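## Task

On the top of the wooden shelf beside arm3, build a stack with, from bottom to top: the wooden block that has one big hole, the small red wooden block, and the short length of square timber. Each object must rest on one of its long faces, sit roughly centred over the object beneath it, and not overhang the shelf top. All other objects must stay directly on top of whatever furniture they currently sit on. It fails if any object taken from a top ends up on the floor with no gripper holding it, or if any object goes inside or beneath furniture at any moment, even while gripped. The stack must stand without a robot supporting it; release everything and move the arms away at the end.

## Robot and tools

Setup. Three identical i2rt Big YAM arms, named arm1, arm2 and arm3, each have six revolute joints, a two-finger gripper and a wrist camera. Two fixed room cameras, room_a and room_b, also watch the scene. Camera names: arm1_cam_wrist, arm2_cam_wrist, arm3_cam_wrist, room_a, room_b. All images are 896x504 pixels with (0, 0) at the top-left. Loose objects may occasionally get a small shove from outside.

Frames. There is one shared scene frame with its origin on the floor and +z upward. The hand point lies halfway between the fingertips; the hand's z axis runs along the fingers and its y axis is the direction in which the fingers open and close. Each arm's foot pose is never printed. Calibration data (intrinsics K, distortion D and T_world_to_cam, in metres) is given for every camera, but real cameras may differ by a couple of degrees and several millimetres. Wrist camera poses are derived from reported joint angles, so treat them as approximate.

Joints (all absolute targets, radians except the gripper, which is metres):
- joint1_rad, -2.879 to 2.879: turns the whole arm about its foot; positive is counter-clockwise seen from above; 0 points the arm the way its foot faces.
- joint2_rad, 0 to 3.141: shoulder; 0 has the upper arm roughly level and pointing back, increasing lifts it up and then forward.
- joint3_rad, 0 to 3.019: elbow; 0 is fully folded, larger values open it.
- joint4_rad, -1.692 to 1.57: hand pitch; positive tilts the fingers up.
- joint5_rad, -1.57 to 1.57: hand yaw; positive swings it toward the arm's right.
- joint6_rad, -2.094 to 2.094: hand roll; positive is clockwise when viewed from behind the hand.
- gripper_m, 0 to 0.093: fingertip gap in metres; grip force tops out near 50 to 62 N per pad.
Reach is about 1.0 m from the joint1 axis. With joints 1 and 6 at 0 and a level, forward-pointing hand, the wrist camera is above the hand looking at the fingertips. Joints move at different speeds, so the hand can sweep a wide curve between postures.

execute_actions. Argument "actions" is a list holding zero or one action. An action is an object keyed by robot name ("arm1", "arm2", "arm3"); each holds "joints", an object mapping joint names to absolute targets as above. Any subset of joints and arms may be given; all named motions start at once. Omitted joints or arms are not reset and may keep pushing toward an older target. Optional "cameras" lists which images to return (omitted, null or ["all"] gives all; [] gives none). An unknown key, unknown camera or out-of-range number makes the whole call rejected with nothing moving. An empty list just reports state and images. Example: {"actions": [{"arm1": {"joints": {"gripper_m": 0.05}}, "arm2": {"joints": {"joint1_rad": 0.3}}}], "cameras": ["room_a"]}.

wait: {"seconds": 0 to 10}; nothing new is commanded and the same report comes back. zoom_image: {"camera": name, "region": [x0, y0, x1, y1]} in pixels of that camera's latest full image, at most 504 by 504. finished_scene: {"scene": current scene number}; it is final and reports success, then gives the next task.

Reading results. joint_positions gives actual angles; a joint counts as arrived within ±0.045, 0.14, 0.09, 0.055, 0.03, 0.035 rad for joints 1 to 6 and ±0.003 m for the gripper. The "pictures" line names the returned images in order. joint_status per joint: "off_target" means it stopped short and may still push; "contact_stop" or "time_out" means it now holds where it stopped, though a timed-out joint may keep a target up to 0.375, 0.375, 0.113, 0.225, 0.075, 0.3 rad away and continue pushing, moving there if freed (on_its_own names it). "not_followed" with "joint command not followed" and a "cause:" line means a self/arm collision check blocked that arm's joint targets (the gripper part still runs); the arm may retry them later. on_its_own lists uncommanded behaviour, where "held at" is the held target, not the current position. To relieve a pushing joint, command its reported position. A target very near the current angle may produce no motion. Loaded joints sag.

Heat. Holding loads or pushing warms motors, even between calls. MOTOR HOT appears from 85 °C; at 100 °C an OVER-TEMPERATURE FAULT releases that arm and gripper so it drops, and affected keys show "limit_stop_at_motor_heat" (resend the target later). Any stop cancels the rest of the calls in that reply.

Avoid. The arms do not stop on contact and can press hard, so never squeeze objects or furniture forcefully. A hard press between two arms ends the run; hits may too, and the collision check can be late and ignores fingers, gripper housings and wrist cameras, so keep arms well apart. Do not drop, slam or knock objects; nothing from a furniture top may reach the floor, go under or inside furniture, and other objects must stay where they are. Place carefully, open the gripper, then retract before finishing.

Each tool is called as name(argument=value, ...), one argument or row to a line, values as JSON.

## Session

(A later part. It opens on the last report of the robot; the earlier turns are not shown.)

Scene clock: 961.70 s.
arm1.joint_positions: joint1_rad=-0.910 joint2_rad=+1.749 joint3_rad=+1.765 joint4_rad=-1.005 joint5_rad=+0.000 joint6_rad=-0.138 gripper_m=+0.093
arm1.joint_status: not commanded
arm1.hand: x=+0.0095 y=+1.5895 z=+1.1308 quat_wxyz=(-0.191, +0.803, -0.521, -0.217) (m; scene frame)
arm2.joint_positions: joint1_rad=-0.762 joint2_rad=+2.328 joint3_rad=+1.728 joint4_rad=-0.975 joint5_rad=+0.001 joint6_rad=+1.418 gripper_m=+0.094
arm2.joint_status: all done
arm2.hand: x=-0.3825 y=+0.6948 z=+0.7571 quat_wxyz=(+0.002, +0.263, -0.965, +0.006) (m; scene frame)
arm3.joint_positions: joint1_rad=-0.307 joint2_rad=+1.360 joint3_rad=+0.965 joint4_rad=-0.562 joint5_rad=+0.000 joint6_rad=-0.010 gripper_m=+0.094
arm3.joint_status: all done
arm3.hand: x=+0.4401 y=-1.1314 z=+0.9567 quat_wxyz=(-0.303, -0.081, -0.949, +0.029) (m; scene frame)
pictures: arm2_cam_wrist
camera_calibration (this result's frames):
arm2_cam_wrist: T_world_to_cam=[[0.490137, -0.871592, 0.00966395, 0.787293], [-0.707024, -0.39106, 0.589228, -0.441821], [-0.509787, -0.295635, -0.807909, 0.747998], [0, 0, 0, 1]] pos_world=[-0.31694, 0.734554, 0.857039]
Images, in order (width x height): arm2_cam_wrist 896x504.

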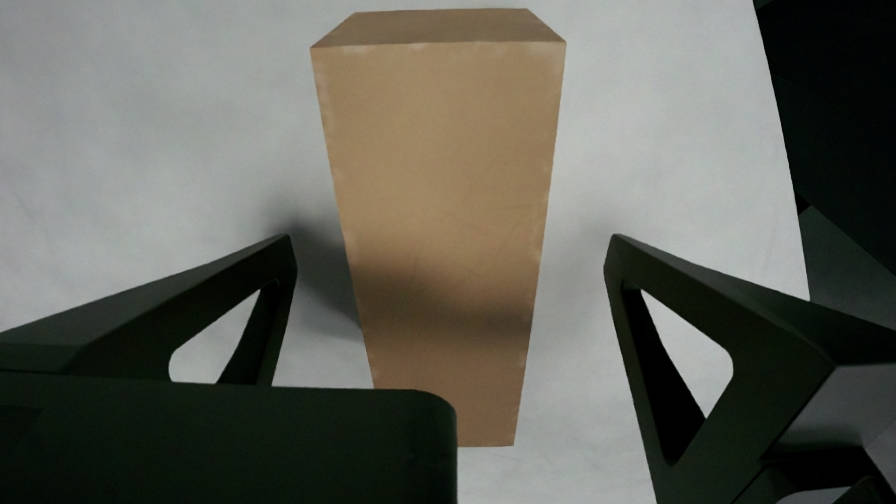

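Aligned at z=0.757. Closing the gripper while arm3 moves over the pile.

execute_actions(
  actions=[
    {"arm2": {"joints": {"gripper_m": 0.025}}, "arm3": {"joints": {"joint1_rad": -0.85}}},
  ],
  cameras=["arm2_cam_wrist", "arm3_cam_wrist"],
)

execute_actions(
  actions=[
    {"arm2": {"joints": {"joint2_rad": 2.11, "joint3_rad": 1.96, "joint4_rad": -1.40}}},
  ],
  cameras=["arm2_cam_wrist"],
)

Scene clock: 968.27 s.
arm1.joint_positions: joint1_rad=-0.910 joint2_rad=+1.749 joint3_rad=+1.765 joint4_rad=-1.005 joint5_rad=+0.000 joint6_rad=-0.138 gripper_m=+0.093
arm1.joint_status: not commanded
arm1.hand: x=+0.0095 y=+1.5895 z=+1.1308 quat_wxyz=(-0.191, +0.803, -0.521, -0.217) (m; scene frame)
arm2.joint_positions: joint1_rad=-0.762 joint2_rad=+2.328 joint3_rad=+1.728 joint4_rad=-0.975 joint5_rad=+0.001 joint6_rad=+1.417 gripper_m=+0.045
arm2.joint_status: gripper_m off_target (ended at +0.045, target +0.025)
arm2.hand: x=-0.3825 y=+0.6949 z=+0.7571 quat_wxyz=(+0.002, +0.263, -0.965, +0.006) (m; scene frame)
arm3.joint_positions: joint1_rad=-0.855 joint2_rad=+1.360 joint3_rad=+0.965 joint4_rad=-0.562 joint5_rad=+0.000 joint6_rad=-0.009 gripper_m=+0.094
arm3.joint_status: all done
arm3.hand: x=+0.3204 y=-1.3760 z=+0.9565 quat_wxyz=(-0.284, -0.335, -0.892, +0.109) (m; scene frame)
pictures: arm2_cam_wrist, arm3_cam_wrist
camera_calibration (this result's frames):
arm2_cam_wrist: T_world_to_cam=[[0.490802, -0.871222, 0.00928117, 0.787673], [-0.706637, -0.391807, 0.589196, -0.44112], [-0.509684, -0.295737, -0.807937, 0.748136], [0, 0, 0, 1]] pos_world=[-0.31699, 0.734655, 0.857042]
arm3_cam_wrist: T_world_to_cam=[[-0.649168, -0.760645, -0.000648498, -0.840156], [-0.760517, 0.649042, 0.0189376, 1.12113], [-0.0139839, 0.0127869, -0.99982, 1.10702], [0, 0, 0, 1]] pos_world=[0.322716, -1.38088, 1.08504]
Images, in order (width x height): arm2_cam_wrist 896x504, arm3_cam_wrist 896x504.

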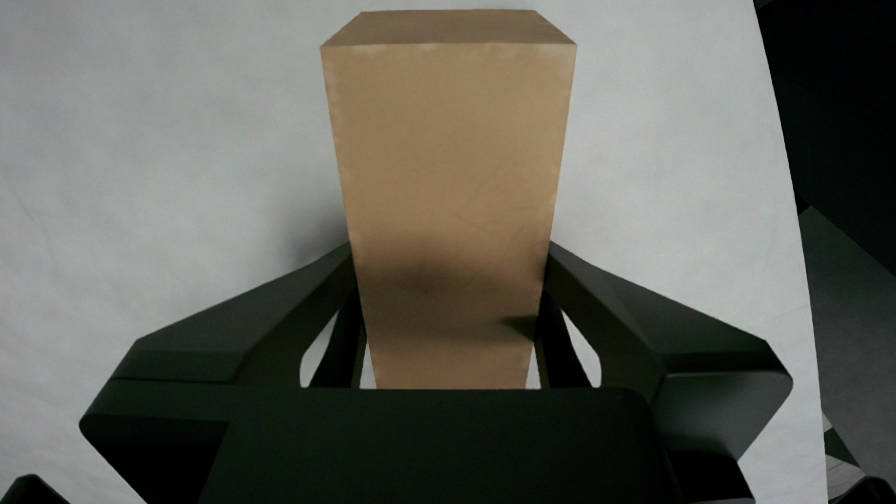

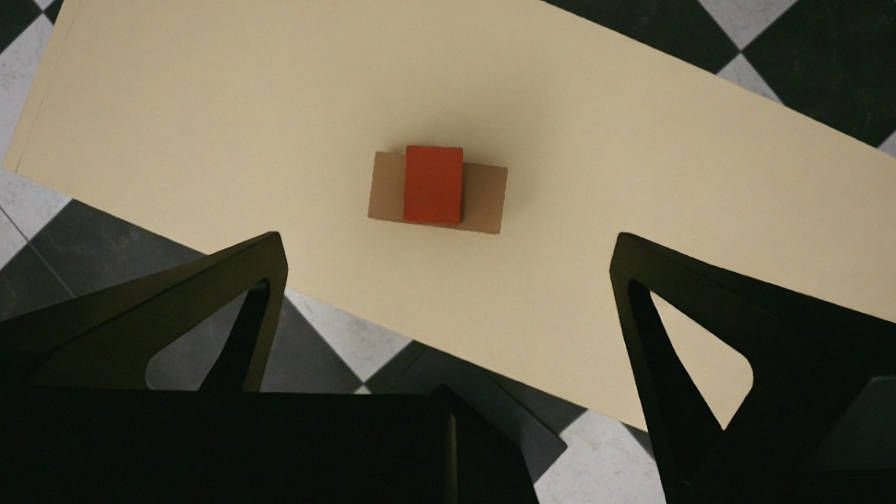

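Scene clock: 969.97 s.
arm1.joint_positions: joint1_rad=-0.910 joint2_rad=+1.749 joint3_rad=+1.765 joint4_rad=-1.005 joint5_rad=+0.000 joint6_rad=-0.138 gripper_m=+0.093
arm1.joint_status: not commanded
arm1.hand: x=+0.0095 y=+1.5895 z=+1.1308 quat_wxyz=(-0.191, +0.803, -0.521, -0.217) (m; scene frame)
arm2.joint_positions: joint1_rad=-0.762 joint2_rad=+2.125 joint3_rad=+1.940 joint4_rad=-1.391 joint5_rad=+0.001 joint6_rad=+1.417 gripper_m=+0.045
arm2.joint_status: all done
arm2.hand: x=-0.3848 y=+0.7038 z=+0.9608 quat_wxyz=(+0.002, +0.263, -0.965, +0.006) (m; scene frame)
arm3.joint_positions: joint1_rad=-0.855 joint2_rad=+1.360 joint3_rad=+0.965 joint4_rad=-0.562 joint5_rad=+0.000 joint6_rad=-0.009 gripper_m=+0.094
arm3.joint_status: not commanded
arm3.hand: x=+0.3204 y=-1.3760 z=+0.9565 quat_wxyz=(-0.284, -0.335, -0.892, +0.109) (m; scene frame)
pictures: arm2_cam_wrist
camera_calibration (this result's frames):
arm2_cam_wrist: T_world_to_cam=[[0.490802, -0.871217, 0.0096592, 0.794286], [-0.70672, -0.391599, 0.589235, -0.559476], [-0.509569, -0.296024, -0.807904, 0.914386], [0, 0, 0, 1]] pos_world=[-0.319287, 0.743586, 1.06073]
Images, in order (width x height): arm2_cam_wrist 896x504.

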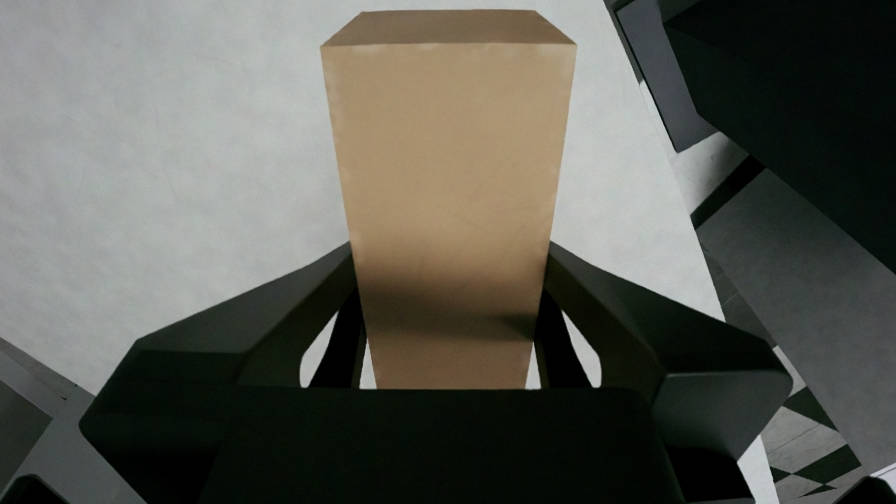

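execute_actions(
  actions=[
    {"arm2": {"joints": {"joint1_rad": 2.085, "joint2_rad": 1.88, "joint3_rad": 1.56, "joint4_rad": -1.215}}},
  ],
  cameras=["arm2_cam_wrist", "room_b"],
)

Scene clock: 992.70 s.
arm1.joint_positions: joint1_rad=-0.910 joint2_rad=+1.749 joint3_rad=+1.765 joint4_rad=-1.005 joint5_rad=+0.000 joint6_rad=-0.138 gripper_m=+0.093
arm1.joint_status: not commanded
arm1.hand: x=+0.0095 y=+1.5895 z=+1.1308 quat_wxyz=(-0.191, +0.803, -0.521, -0.217) (m; scene frame)
arm2.joint_positions: joint1_rad=+2.094 joint2_rad=+1.901 joint3_rad=+1.562 joint4_rad=-1.214 joint5_rad=-0.002 joint6_rad=+1.416 gripper_m=+0.045
arm2.joint_status: all done
arm2.hand: x=-0.0904 y=-0.4740 z=+0.9631 quat_wxyz=(+0.013, +0.992, +0.124, -0.001) (m; scene frame)
arm3.joint_positions: joint1_rad=-0.855 joint2_rad=+1.360 joint3_rad=+0.965 joint4_rad=-0.562 joint5_rad=+0.000 joint6_rad=-0.009 gripper_m=+0.094
arm3.joint_status: not commanded
arm3.hand: x=+0.3204 y=-1.3760 z=+0.9565 quat_wxyz=(-0.284, -0.335, -0.892, +0.109) (m; scene frame)
pictures: arm2_cam_wrist, room_b
camera_calibration (this result's frames):
arm2_cam_wrist: T_world_to_cam=[[-0.226335, 0.973672, -0.0271161, 0.468711], [0.790024, 0.199787, 0.579609, -0.389166], [0.569767, 0.109763, -0.814443, 1.01381], [0, 0, 0, 1]] pos_world=[-0.164099, -0.489899, 1.06396]
Images, in order (width x height): arm2_cam_wrist 896x504, room_b 896x504.

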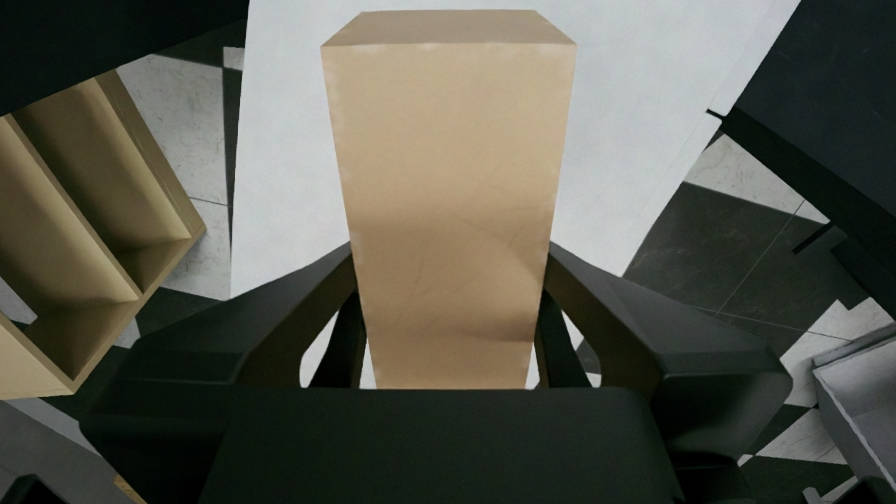

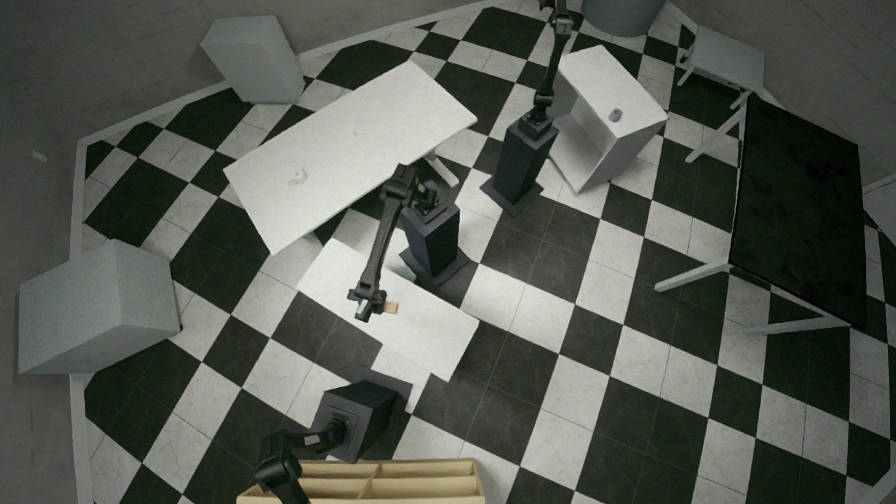

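execute_actions(
  actions=[
    {"arm2": {"joints": {"joint2_rad": 2.055, "joint3_rad": 1.46, "joint4_rad": -0.942}}},
  ],
  cameras=["arm2_cam_wrist", "room_b", "room_a"],
)

Scene clock: 1002.57 s.
arm1.joint_positions: joint1_rad=-0.910 joint2_rad=+1.749 joint3_rad=+1.765 joint4_rad=-1.005 joint5_rad=+0.000 joint6_rad=-0.138 gripper_m=+0.093
arm1.joint_status: not commanded
arm1.hand: x=+0.0095 y=+1.5895 z=+1.1308 quat_wxyz=(-0.191, +0.803, -0.521, -0.217) (m; scene frame)
arm2.joint_positions: joint1_rad=+2.094 joint2_rad=+2.081 joint3_rad=+1.446 joint4_rad=-0.952 joint5_rad=-0.002 joint6_rad=+1.416 gripper_m=+0.045
arm2.joint_status: all done
arm2.hand: x=-0.0911 y=-0.4714 z=+0.8245 quat_wxyz=(-0.004, +0.992, +0.124, -0.001) (m; scene frame)
arm3.joint_positions: joint1_rad=-0.855 joint2_rad=+1.360 joint3_rad=+0.965 joint4_rad=-0.562 joint5_rad=+0.000 joint6_rad=-0.009 gripper_m=+0.094
arm3.joint_status: not commanded
arm3.hand: x=+0.3204 y=-1.3760 z=+0.9565 quat_wxyz=(-0.284, -0.335, -0.892, +0.109) (m; scene frame)
pictures: arm2_cam_wrist, room_a, room_b
camera_calibration (this result's frames):
arm2_cam_wrist: T_world_to_cam=[[-0.226251, 0.974047, 0.00652377, 0.434732], [0.791891, 0.180032, 0.583521, -0.321134], [0.567203, 0.137188, -0.812072, 0.911798], [0, 0, 0, 1]] pos_world=[-0.164513, -0.490723, 0.924997]
Images, in order (width x height): arm2_cam_wrist 896x504, room_a 896x504, room_b 896x504.

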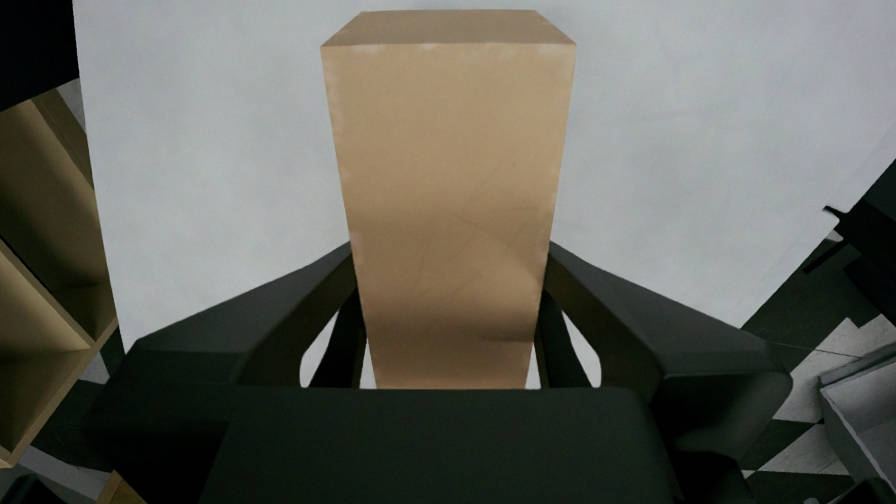

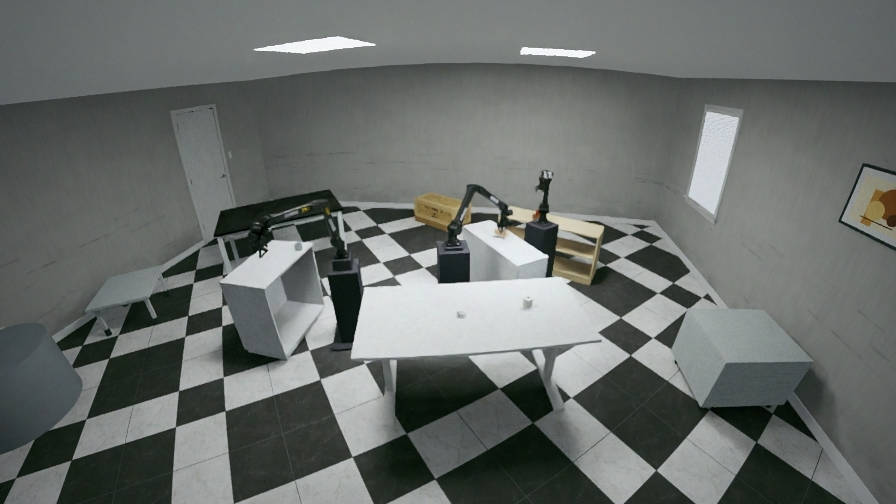

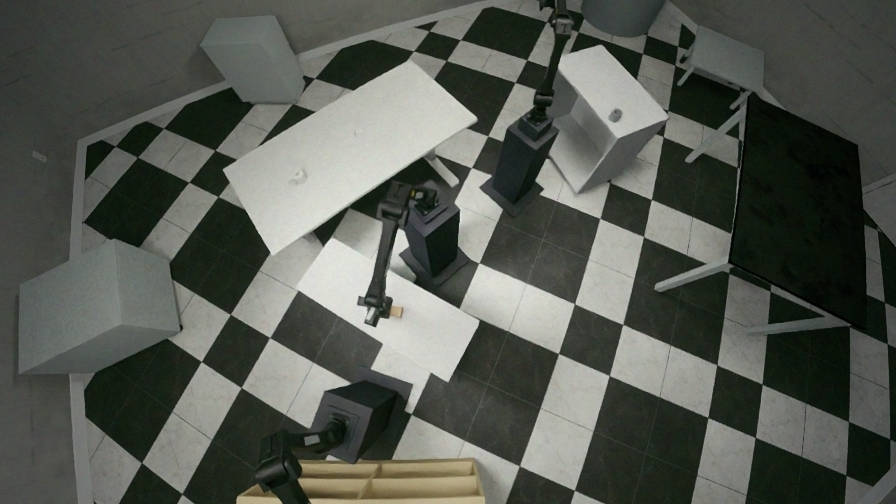

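execute_actions(
  actions=[
    {"arm2": {"joints": {"joint2_rad": 2.112, "joint3_rad": 1.438, "joint4_rad": -0.905}}},
  ],
  cameras=["arm2_cam_wrist", "room_a"],
)

Scene clock: 1011.97 s.
arm1.joint_positions: joint1_rad=-0.910 joint2_rad=+1.749 joint3_rad=+1.765 joint4_rad=-1.005 joint5_rad=+0.000 joint6_rad=-0.138 gripper_m=+0.093
arm1.joint_status: not commanded
arm1.hand: x=+0.0095 y=+1.5895 z=+1.1308 quat_wxyz=(-0.191, +0.803, -0.521, -0.217) (m; scene frame)
arm2.joint_positions: joint1_rad=+2.094 joint2_rad=+2.113 joint3_rad=+1.438 joint4_rad=-0.915 joint5_rad=-0.002 joint6_rad=+1.416 gripper_m=+0.045
arm2.joint_status: all done
arm2.hand: x=-0.0912 y=-0.4708 z=+0.8045 quat_wxyz=(-0.005, +0.992, +0.124, -0.001) (m; scene frame)
arm3.joint_positions: joint1_rad=-0.855 joint2_rad=+1.360 joint3_rad=+0.965 joint4_rad=-0.562 joint5_rad=+0.000 joint6_rad=-0.009 gripper_m=+0.094
arm3.joint_status: not commanded
arm3.hand: x=+0.3204 y=-1.3760 z=+0.9565 quat_wxyz=(-0.284, -0.335, -0.892, +0.109) (m; scene frame)
pictures: arm2_cam_wrist, room_a
camera_calibration (this result's frames):
arm2_cam_wrist: T_world_to_cam=[[-0.226238, 0.974025, 0.00954782, 0.431797], [0.792059, 0.17825, 0.58384, -0.310548], [0.566973, 0.139649, -0.811813, 0.896469], [0, 0, 0, 1]] pos_world=[-0.164612, -0.490418, 0.904953]
Images, in order (width x height): arm2_cam_wrist 896x504, room_a 896x504.

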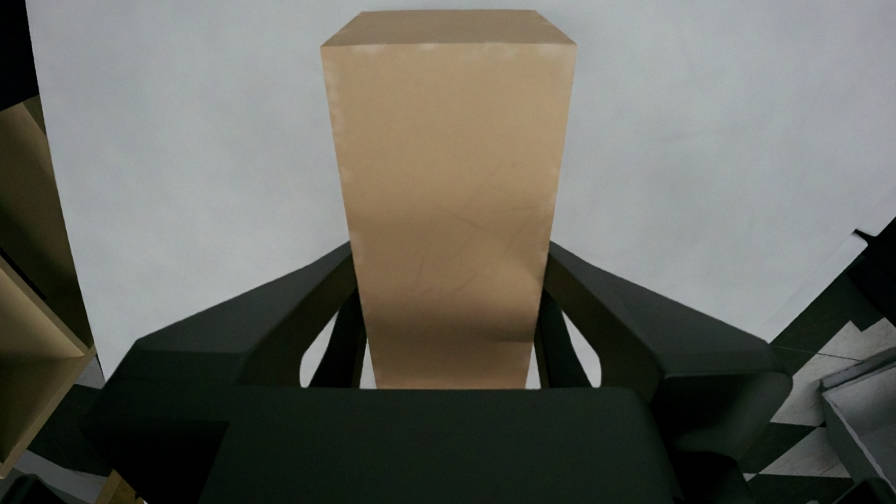

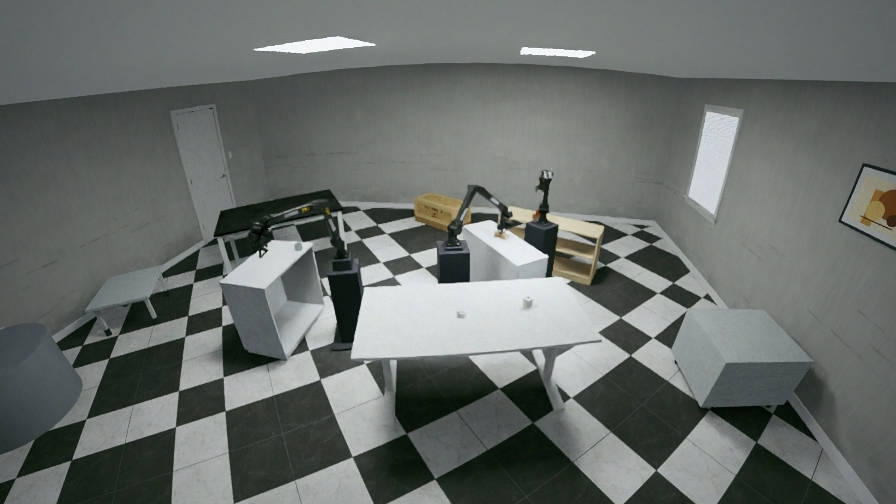

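zoom_image(
  camera="arm2_cam_wrist",
  region=[0, 0, 200, 400],
)

Region (0, 0, 200, 400) of arm2_cam_wrist's 896x504 image, scaled by 1.260, with more detail than that image has.

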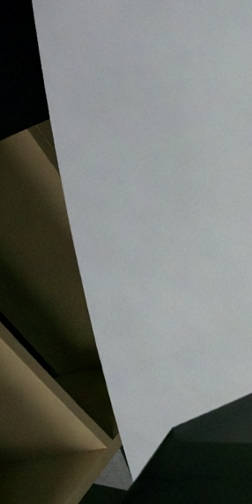

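execute_actions(
  actions=[
    {"arm2": {"joints": {"joint2_rad": 2.126, "joint4_rad": -0.895}}},
  ],
  cameras=["arm2_cam_wrist"],
)

Scene clock: 1028.77 s.
arm1.joint_positions: joint1_rad=-0.910 joint2_rad=+1.749 joint3_rad=+1.765 joint4_rad=-1.005 joint5_rad=+0.000 joint6_rad=-0.138 gripper_m=+0.093
arm1.joint_status: not commanded
arm1.hand: x=+0.0095 y=+1.5895 z=+1.1308 quat_wxyz=(-0.191, +0.803, -0.521, -0.217) (m; scene frame)
arm2.joint_positions: joint1_rad=+2.094 joint2_rad=+2.121 joint3_rad=+1.438 joint4_rad=-0.905 joint5_rad=-0.002 joint6_rad=+1.416 gripper_m=+0.045
arm2.joint_status: all done
arm2.hand: x=-0.0912 y=-0.4717 z=+0.8003 quat_wxyz=(-0.004, +0.992, +0.124, -0.001) (m; scene frame)
arm3.joint_positions: joint1_rad=-0.855 joint2_rad=+1.360 joint3_rad=+0.965 joint4_rad=-0.562 joint5_rad=+0.000 joint6_rad=-0.009 gripper_m=+0.094
arm3.joint_status: not commanded
arm3.hand: x=+0.3204 y=-1.3760 z=+0.9565 quat_wxyz=(-0.284, -0.335, -0.892, +0.109) (m; scene frame)
pictures: arm2_cam_wrist
camera_calibration (this result's frames):
arm2_cam_wrist: T_world_to_cam=[[-0.226246, 0.97404, 0.0076578, 0.43422], [0.791954, 0.179364, 0.583641, -0.307311], [0.567116, 0.138111, -0.811975, 0.892551], [0, 0, 0, 1]] pos_world=[-0.164563, -0.491099, 0.900763]
Images, in order (width x height): arm2_cam_wrist 896x504.

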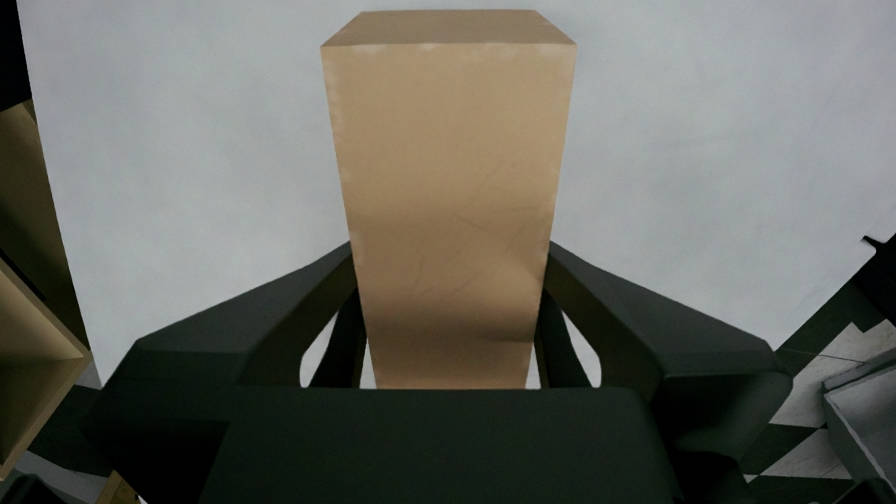

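execute_actions(
  actions=[
    {"arm2": {"joints": {"joint2_rad": 2.136}}},
  ],
  cameras=["arm2_cam_wrist"],
)

Scene clock: 1034.77 s.
arm1.joint_positions: joint1_rad=-0.910 joint2_rad=+1.749 joint3_rad=+1.765 joint4_rad=-1.005 joint5_rad=+0.000 joint6_rad=-0.138 gripper_m=+0.093
arm1.joint_status: not commanded
arm1.hand: x=+0.0095 y=+1.5895 z=+1.1308 quat_wxyz=(-0.191, +0.803, -0.521, -0.217) (m; scene frame)
arm2.joint_positions: joint1_rad=+2.094 joint2_rad=+2.125 joint3_rad=+1.438 joint4_rad=-0.905 joint5_rad=-0.002 joint6_rad=+1.416 gripper_m=+0.045
arm2.joint_status: all done
arm2.hand: x=-0.0911 y=-0.4709 z=+0.7978 quat_wxyz=(-0.007, +0.992, +0.124, +0.000) (m; scene frame)
arm3.joint_positions: joint1_rad=-0.855 joint2_rad=+1.360 joint3_rad=+0.965 joint4_rad=-0.562 joint5_rad=+0.000 joint6_rad=-0.009 gripper_m=+0.094
arm3.joint_status: not commanded
arm3.hand: x=+0.3204 y=-1.3760 z=+0.9565 quat_wxyz=(-0.284, -0.335, -0.892, +0.109) (m; scene frame)
pictures: arm2_cam_wrist
camera_calibration (this result's frames):
arm2_cam_wrist: T_world_to_cam=[[-0.226599, 0.973918, 0.0117131, 0.430134], [0.791673, 0.177164, 0.584693, -0.307927], [0.567368, 0.141764, -0.81117, 0.891471], [0, 0, 0, 1]] pos_world=[-0.164547, -0.49074, 0.898139]
Images, in order (width x height): arm2_cam_wrist 896x504.

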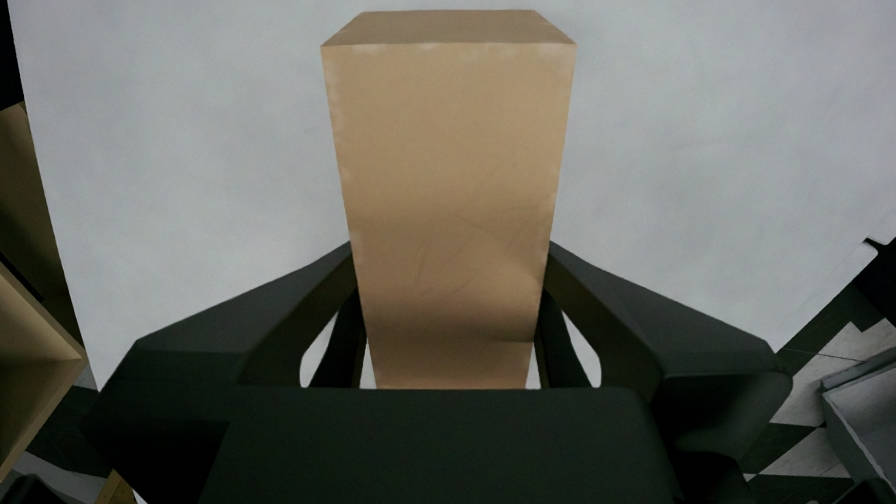

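execute_actions(
  actions=[
    {"arm2": {"joints": {"joint2_rad": 2.146}}},
  ],
  cameras=["arm2_cam_wrist"],
)

Scene clock: 1041.30 s.
arm1.joint_positions: joint1_rad=-0.910 joint2_rad=+1.749 joint3_rad=+1.765 joint4_rad=-1.005 joint5_rad=+0.000 joint6_rad=-0.138 gripper_m=+0.093
arm1.joint_status: not commanded
arm1.hand: x=+0.0095 y=+1.5895 z=+1.1308 quat_wxyz=(-0.191, +0.803, -0.521, -0.217) (m; scene frame)
arm2.joint_positions: joint1_rad=+2.094 joint2_rad=+2.125 joint3_rad=+1.438 joint4_rad=-0.905 joint5_rad=-0.002 joint6_rad=+1.416 gripper_m=+0.045
arm2.joint_status: all done
arm2.hand: x=-0.0911 y=-0.4709 z=+0.7978 quat_wxyz=(-0.007, +0.992, +0.124, +0.000) (m; scene frame)
arm3.joint_positions: joint1_rad=-0.855 joint2_rad=+1.360 joint3_rad=+0.965 joint4_rad=-0.562 joint5_rad=+0.000 joint6_rad=-0.009 gripper_m=+0.094
arm3.joint_status: not commanded
arm3.hand: x=+0.3204 y=-1.3760 z=+0.9565 quat_wxyz=(-0.284, -0.335, -0.892, +0.109) (m; scene frame)
pictures: arm2_cam_wrist
camera_calibration (this result's frames):
arm2_cam_wrist: T_world_to_cam=[[-0.226599, 0.973918, 0.0117131, 0.430134], [0.791673, 0.177164, 0.584693, -0.307927], [0.567368, 0.141764, -0.81117, 0.891471], [0, 0, 0, 1]] pos_world=[-0.164547, -0.49074, 0.898139]
Images, in order (width x height): arm2_cam_wrist 896x504.

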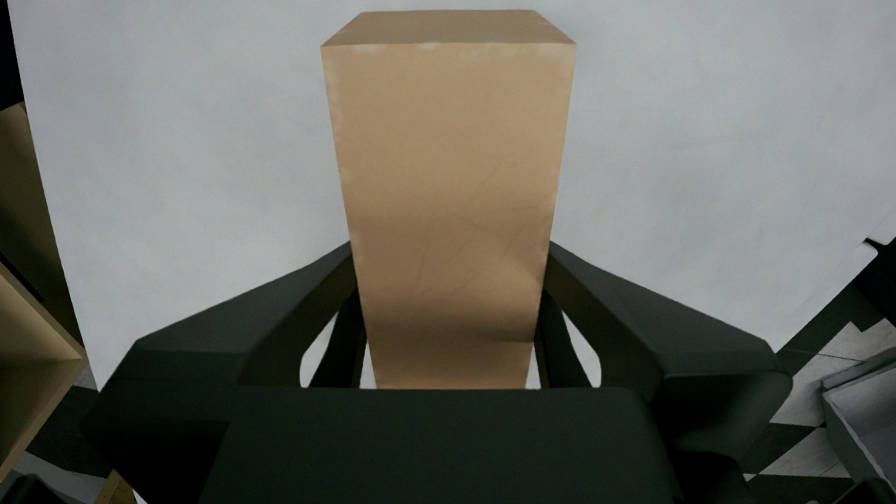

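execute_actions(
  actions=[
    {"arm2": {"joints": {"joint2_rad": 2.125, "gripper_m": 0.093}}},
  ],
  cameras=["arm2_cam_wrist", "arm3_cam_wrist"],
)

Scene clock: 1045.50 s.
arm1.joint_positions: joint1_rad=-0.910 joint2_rad=+1.749 joint3_rad=+1.765 joint4_rad=-1.005 joint5_rad=+0.000 joint6_rad=-0.138 gripper_m=+0.093
arm1.joint_status: not commanded
arm1.hand: x=+0.0095 y=+1.5895 z=+1.1308 quat_wxyz=(-0.191, +0.803, -0.521, -0.217) (m; scene frame)
arm2.joint_positions: joint1_rad=+2.094 joint2_rad=+2.125 joint3_rad=+1.438 joint4_rad=-0.904 joint5_rad=-0.002 joint6_rad=+1.416 gripper_m=+0.093
arm2.joint_status: all done
arm2.hand: x=-0.0912 y=-0.4710 z=+0.7978 quat_wxyz=(-0.006, +0.992, +0.124, -0.001) (m; scene frame)
arm3.joint_positions: joint1_rad=-0.855 joint2_rad=+1.360 joint3_rad=+0.965 joint4_rad=-0.562 joint5_rad=+0.000 joint6_rad=-0.009 gripper_m=+0.094
arm3.joint_status: not commanded
arm3.hand: x=+0.3204 y=-1.3760 z=+0.9565 quat_wxyz=(-0.284, -0.335, -0.892, +0.109) (m; scene frame)
pictures: arm2_cam_wrist, arm3_cam_wrist
camera_calibration (this result's frames):
arm2_cam_wrist: T_world_to_cam=[[-0.226601, 0.973921, 0.0113865, 0.43048], [0.791873, 0.177412, 0.584347, -0.307453], [0.567088, 0.14143, -0.811424, 0.891536], [0, 0, 0, 1]] pos_world=[-0.164569, -0.490798, 0.898171]
arm3_cam_wrist: T_world_to_cam=[[-0.649168, -0.760645, -0.000648498, -0.840156], [-0.760517, 0.649042, 0.0189376, 1.12113], [-0.0139839, 0.0127869, -0.99982, 1.10702], [0, 0, 0, 1]] pos_world=[0.322716, -1.38088, 1.08504]
Images, in order (width x height): arm2_cam_wrist 896x504, arm3_cam_wrist 896x504.

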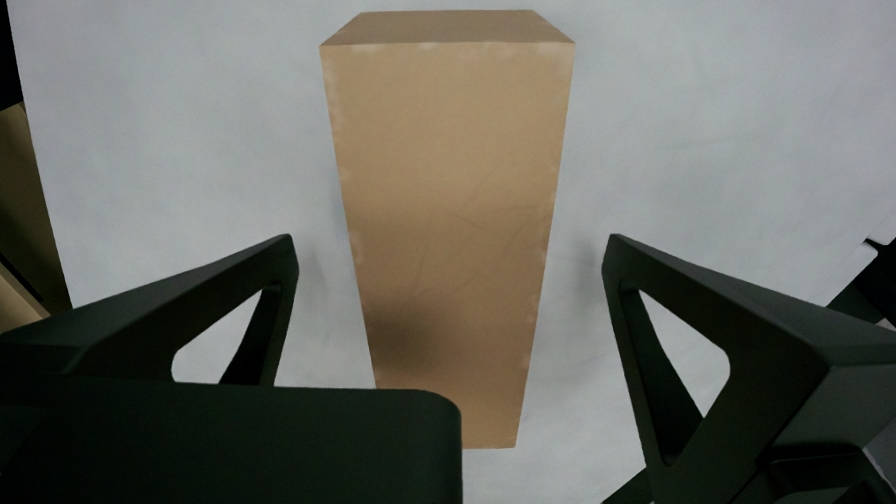

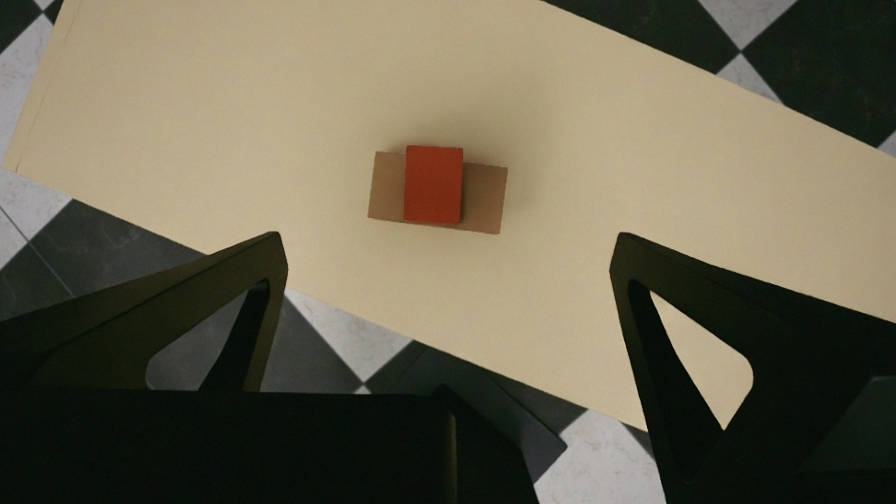

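zoom_image(
  camera="arm3_cam_wrist",
  region=[350, 120, 530, 250],
)

Region (350, 120, 530, 250) of arm3_cam_wrist's 896x504 image, scaled by 2.800, with more detail than that image has.

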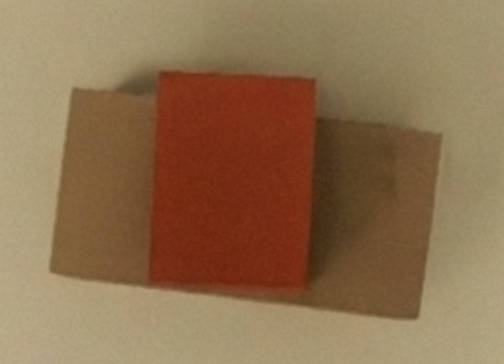

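execute_actions(
  actions=[
    {"arm2": {"joints": {"joint2_rad": 2.06, "joint3_rad": 1.475, "joint4_rad": -0.95}}, "arm3": {"joints": {"joint1_rad": -0.69}}},
  ],
  cameras=["arm2_cam_wrist", "arm3_cam_wrist"],
)

Scene clock: 1079.80 s.
arm1.joint_positions: joint1_rad=-0.910 joint2_rad=+1.749 joint3_rad=+1.765 joint4_rad=-1.005 joint5_rad=+0.000 joint6_rad=-0.138 gripper_m=+0.093
arm1.joint_status: not commanded
arm1.hand: x=+0.0095 y=+1.5895 z=+1.1308 quat_wxyz=(-0.191, +0.803, -0.521, -0.217) (m; scene frame)
arm2.joint_positions: joint1_rad=+2.094 joint2_rad=+2.068 joint3_rad=+1.438 joint4_rad=-0.941 joint5_rad=-0.002 joint6_rad=+1.416 gripper_m=+0.093
arm2.joint_status: all done
arm2.hand: x=-0.0909 y=-0.4723 z=+0.8293 quat_wxyz=(+0.004, +0.992, +0.124, -0.001) (m; scene frame)
arm3.joint_positions: joint1_rad=-0.679 joint2_rad=+1.360 joint3_rad=+0.965 joint4_rad=-0.562 joint5_rad=+0.000 joint6_rad=-0.009 gripper_m=+0.094
arm3.joint_status: all done
arm3.hand: x=+0.3732 y=-1.3052 z=+0.9566 quat_wxyz=(-0.293, -0.256, -0.918, +0.084) (m; scene frame)
pictures: arm2_cam_wrist, arm3_cam_wrist
camera_calibration (this result's frames):
arm2_cam_wrist: T_world_to_cam=[[-0.226673, 0.973933, -0.00864701, 0.448035], [0.790759, 0.18921, 0.582151, -0.318507], [0.568612, 0.12512, -0.813034, 0.910893], [0, 0, 0, 1]] pos_world=[-0.164526, -0.490062, 0.929881]
arm3_cam_wrist: T_world_to_cam=[[-0.506079, -0.862487, 0.000253144, -0.939157], [-0.862335, 0.505995, 0.018627, 0.966965], [-0.0161936, 0.00920843, -0.999826, 1.10318], [0, 0, 0, 1]] pos_world=[0.376425, -1.30945, 1.08521]
Images, in order (width x height): arm2_cam_wrist 896x504, arm3_cam_wrist 896x504.

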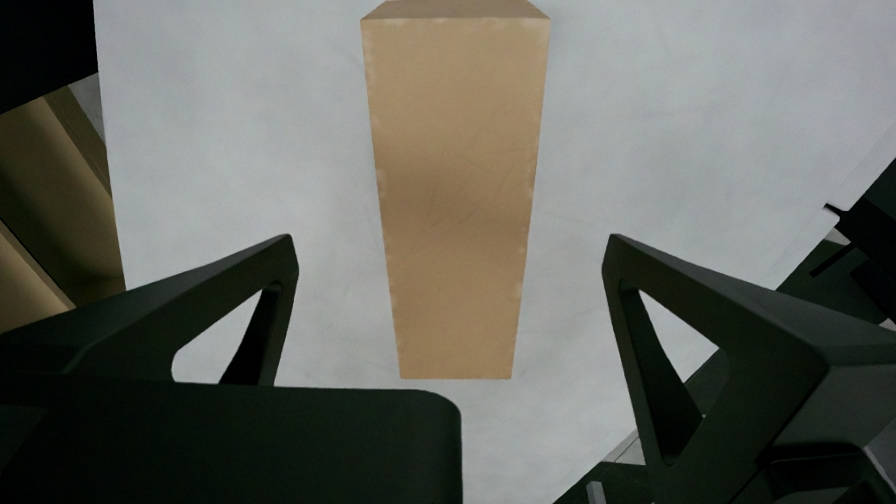

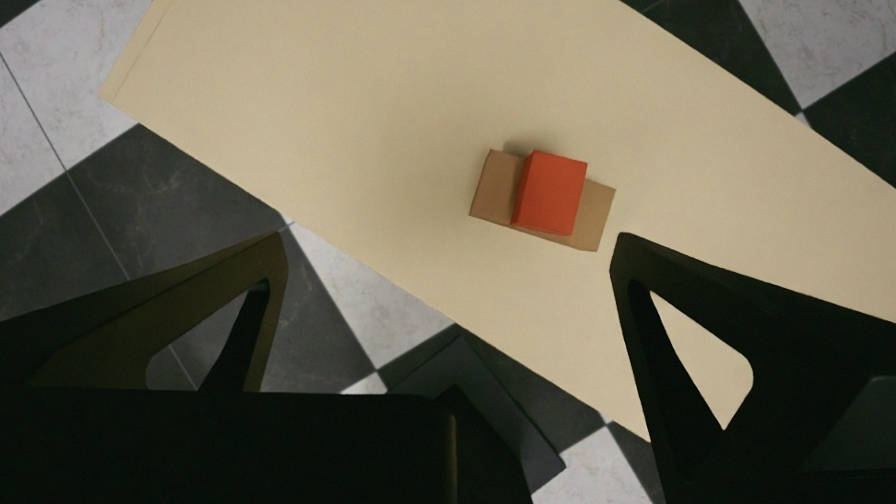

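zoom_image(
  camera="arm3_cam_wrist",
  region=[450, 130, 630, 260],
)

Region (450, 130, 630, 260) of arm3_cam_wrist's 896x504 image, scaled by 2.800, with more detail than that image has.

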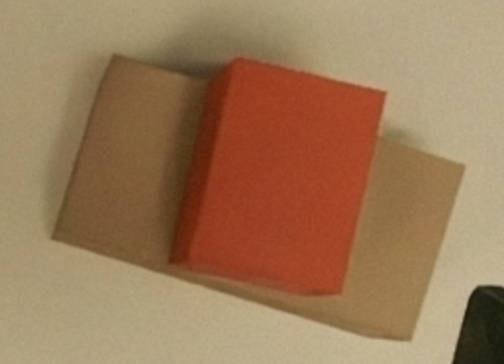

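execute_actions(
  actions=[
    {"arm2": {"joints": {"joint1_rad": 0.9, "joint2_rad": 1.85, "joint3_rad": 1.6, "joint4_rad": -1.25}}, "arm3": {"joints": {"joint1_rad": 1.508, "joint2_rad": 1.66, "joint3_rad": 1.63, "joint4_rad": -1.35, "joint6_rad": 1.42}}},
  ],
  cameras=["arm3_cam_wrist", "room_b"],
)

Scene clock: 1186.77 s.
arm1.joint_positions: joint1_rad=-0.910 joint2_rad=+1.749 joint3_rad=+1.765 joint4_rad=-1.005 joint5_rad=+0.000 joint6_rad=-0.138 gripper_m=+0.093
arm1.joint_status: not commanded
arm1.hand: x=+0.0095 y=+1.5895 z=+1.1308 quat_wxyz=(-0.191, +0.803, -0.521, -0.217) (m; scene frame)
arm2.joint_positions: joint1_rad=+0.891 joint2_rad=+1.858 joint3_rad=+1.591 joint4_rad=-1.242 joint5_rad=+0.002 joint6_rad=+1.416 gripper_m=+0.093
arm2.joint_status: all done
arm2.hand: x=-0.6616 y=-0.1591 z=+0.9966 quat_wxyz=(+0.029, +0.888, -0.459, -0.018) (m; scene frame)
arm3.joint_positions: joint1_rad=+1.518 joint2_rad=+1.686 joint3_rad=+1.596 joint4_rad=-1.337 joint5_rad=+0.000 joint6_rad=+1.408 gripper_m=+0.094
arm3.joint_status: all done
arm3.hand: x=-0.0950 y=-0.4937 z=+1.0074 quat_wxyz=(-0.006, +0.118, -0.990, -0.071) (m; scene frame)
pictures: arm3_cam_wrist, room_b
camera_calibration (this result's frames):
arm3_cam_wrist: T_world_to_cam=[[0.243466, -0.958336, -0.149387, -0.301514], [-0.774816, -0.284821, 0.564392, -0.780309], [-0.583425, -0.0216625, -0.811878, 0.880381], [0, 0, 0, 1]] pos_world=[-0.0175505, -0.492128, 1.11012]
Images, in order (width x height): arm3_cam_wrist 896x504, room_b 896x504.

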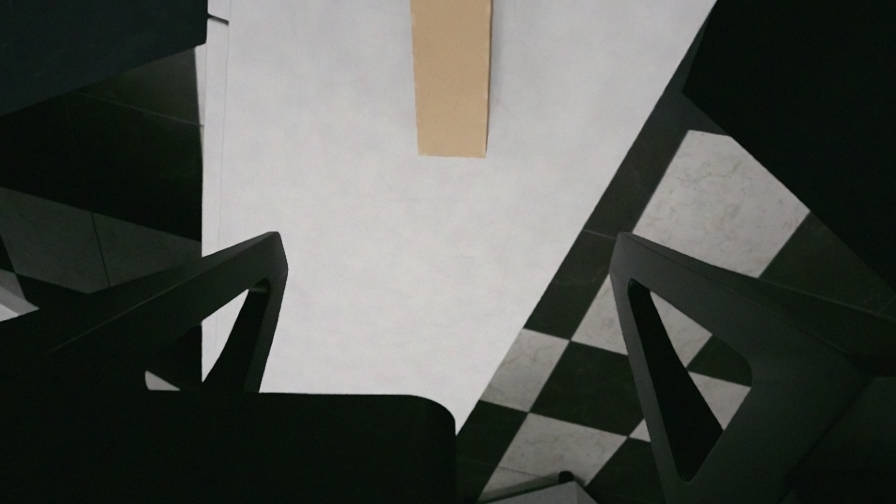

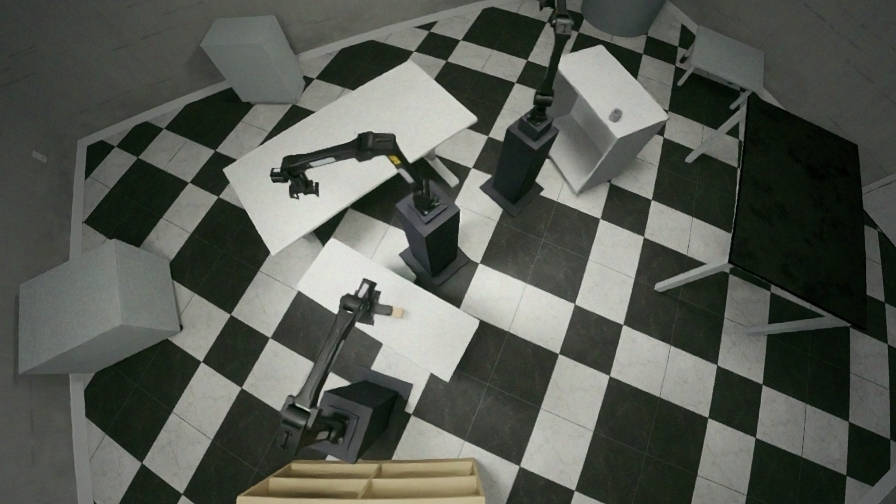

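execute_actions(
  actions=[
    {"arm3": {"joints": {"joint1_rad": 1.487, "joint2_rad": 1.897, "joint3_rad": 1.572, "joint4_rad": -1.205, "joint6_rad": 1.375}}},
  ],
  cameras=["arm3_cam_wrist"],
)

Scene clock: 1223.23 s.
arm1.joint_positions: joint1_rad=-0.910 joint2_rad=+1.749 joint3_rad=+1.765 joint4_rad=-1.005 joint5_rad=+0.000 joint6_rad=-0.138 gripper_m=+0.093
arm1.joint_status: not commanded
arm1.hand: x=+0.0095 y=+1.5895 z=+1.1308 quat_wxyz=(-0.191, +0.803, -0.521, -0.217) (m; scene frame)
arm2.joint_positions: joint1_rad=+0.891 joint2_rad=+1.858 joint3_rad=+1.591 joint4_rad=-1.242 joint5_rad=+0.002 joint6_rad=+1.416 gripper_m=+0.093
arm2.joint_status: not commanded
arm2.hand: x=-0.6616 y=-0.1591 z=+0.9966 quat_wxyz=(+0.029, +0.888, -0.459, -0.018) (m; scene frame)
arm3.joint_positions: joint1_rad=+1.494 joint2_rad=+1.916 joint3_rad=+1.546 joint4_rad=-1.216 joint5_rad=+0.000 joint6_rad=+1.386 gripper_m=+0.094
arm3.joint_status: all done
arm3.hand: x=-0.0820 y=-0.4754 z=+0.8660 quat_wxyz=(-0.002, +0.117, -0.993, +0.009) (m; scene frame)
pictures: arm3_cam_wrist
camera_calibration (this result's frames):
arm3_cam_wrist: T_world_to_cam=[[0.24093, -0.970519, 0.00667128, -0.449439], [-0.782118, -0.190081, 0.593432, -0.66592], [-0.574669, -0.148194, -0.804856, 0.708049], [0, 0, 0, 1]] pos_world=[-0.00564994, -0.45784, 0.968054]
Images, in order (width x height): arm3_cam_wrist 896x504.

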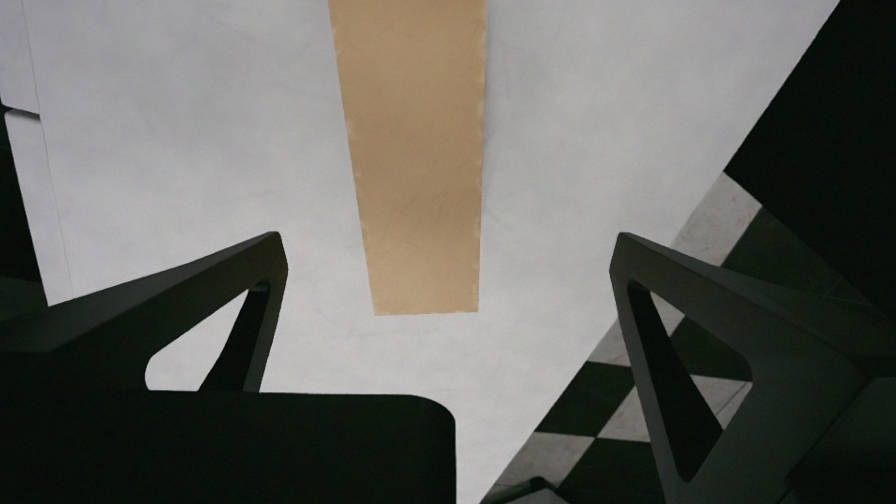

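execute_actions(
  actions=[
    {"arm3": {"joints": {"joint2_rad": 1.958, "joint3_rad": 1.528, "joint4_rad": -1.128, "joint6_rad": 1.355}}},
  ],
  cameras=["arm3_cam_wrist"],
)

Scene clock: 1255.67 s.
arm1.joint_positions: joint1_rad=-0.910 joint2_rad=+1.749 joint3_rad=+1.765 joint4_rad=-1.005 joint5_rad=+0.000 joint6_rad=-0.138 gripper_m=+0.093
arm1.joint_status: not commanded
arm1.hand: x=+0.0095 y=+1.5895 z=+1.1308 quat_wxyz=(-0.191, +0.803, -0.521, -0.217) (m; scene frame)
arm2.joint_positions: joint1_rad=+0.891 joint2_rad=+1.858 joint3_rad=+1.591 joint4_rad=-1.242 joint5_rad=+0.002 joint6_rad=+1.416 gripper_m=+0.093
arm2.joint_status: not commanded
arm2.hand: x=-0.6616 y=-0.1591 z=+0.9966 quat_wxyz=(+0.029, +0.888, -0.459, -0.018) (m; scene frame)
arm3.joint_positions: joint1_rad=+1.494 joint2_rad=+1.968 joint3_rad=+1.519 joint4_rad=-1.142 joint5_rad=+0.000 joint6_rad=+1.367 gripper_m=+0.094
arm3.joint_status: all done
arm3.hand: x=-0.0820 y=-0.4715 z=+0.8283 quat_wxyz=(-0.002, +0.127, -0.992, +0.011) (m; scene frame)
pictures: arm3_cam_wrist
camera_calibration (this result's frames):
arm3_cam_wrist: T_world_to_cam=[[0.26011, -0.965518, 0.0108052, -0.444877], [-0.778121, -0.202973, 0.594415, -0.649357], [-0.571726, -0.163021, -0.804086, 0.670882], [0, 0, 0, 1]] pos_world=[-0.0060003, -0.451971, 0.930241]
Images, in order (width x height): arm3_cam_wrist 896x504.

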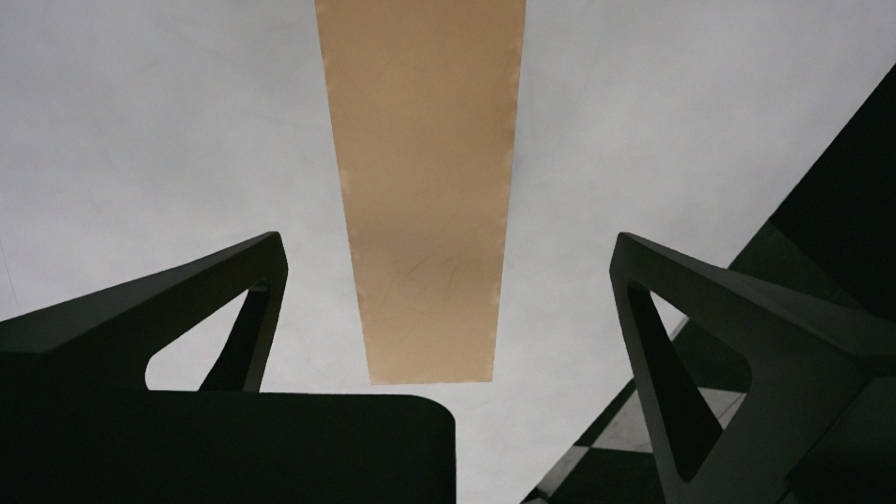

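execute_actions(
  actions=[
    {"arm3": {"joints": {"joint2_rad": 1.991, "joint3_rad": 1.499, "joint4_rad": -1.046}}},
  ],
  cameras=["arm3_cam_wrist"],
)

Scene clock: 1267.47 s.
arm1.joint_positions: joint1_rad=-0.910 joint2_rad=+1.749 joint3_rad=+1.765 joint4_rad=-1.005 joint5_rad=+0.000 joint6_rad=-0.138 gripper_m=+0.093
arm1.joint_status: not commanded
arm1.hand: x=+0.0095 y=+1.5895 z=+1.1308 quat_wxyz=(-0.191, +0.803, -0.521, -0.217) (m; scene frame)
arm2.joint_positions: joint1_rad=+0.891 joint2_rad=+1.858 joint3_rad=+1.591 joint4_rad=-1.242 joint5_rad=+0.002 joint6_rad=+1.416 gripper_m=+0.093
arm2.joint_status: not commanded
arm2.hand: x=-0.6616 y=-0.1591 z=+0.9966 quat_wxyz=(+0.029, +0.888, -0.459, -0.018) (m; scene frame)
arm3.joint_positions: joint1_rad=+1.494 joint2_rad=+1.995 joint3_rad=+1.494 joint4_rad=-1.060 joint5_rad=+0.000 joint6_rad=+1.367 gripper_m=+0.094
arm3.joint_status: all done
arm3.hand: x=-0.0822 y=-0.4649 z=+0.8043 quat_wxyz=(-0.003, +0.127, -0.992, -0.003) (m; scene frame)
pictures: arm3_cam_wrist
camera_calibration (this result's frames):
arm3_cam_wrist: T_world_to_cam=[[0.260247, -0.96539, -0.0171541, -0.415713], [-0.777249, -0.220003, 0.589476, -0.637839], [-0.572848, -0.140077, -0.807604, 0.665993], [0, 0, 0, 1]] pos_world=[-0.00605893, -0.448362, 0.906718]
Images, in order (width x height): arm3_cam_wrist 896x504.

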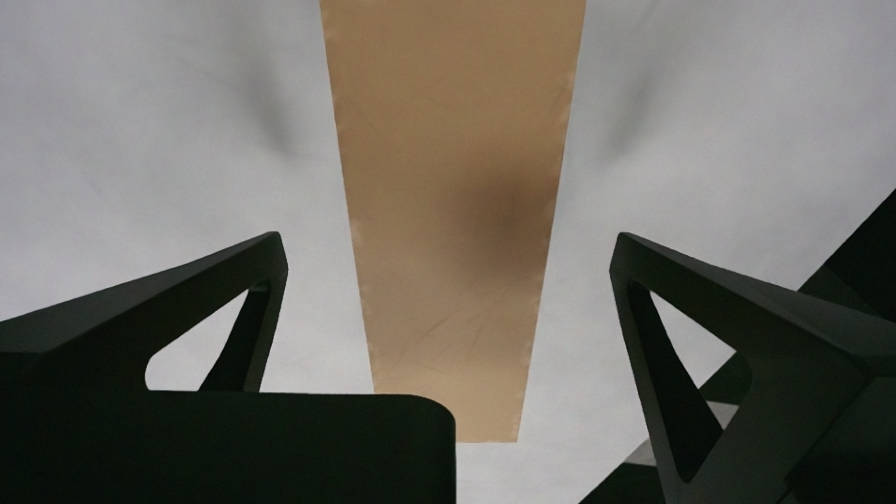

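zoom_image(
  camera="arm3_cam_wrist",
  region=[280, 0, 620, 200],
)

Region (280, 0, 620, 200) of arm3_cam_wrist's 896x504 image, scaled by 1.482, with more detail than that image has; it fills the top 296 rows of this view, and the rest is white.

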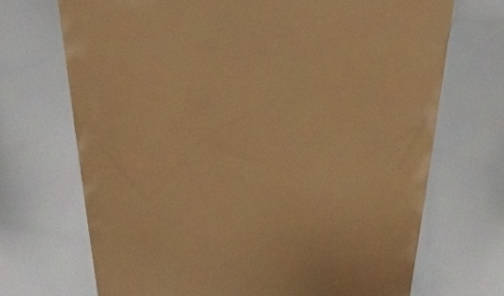

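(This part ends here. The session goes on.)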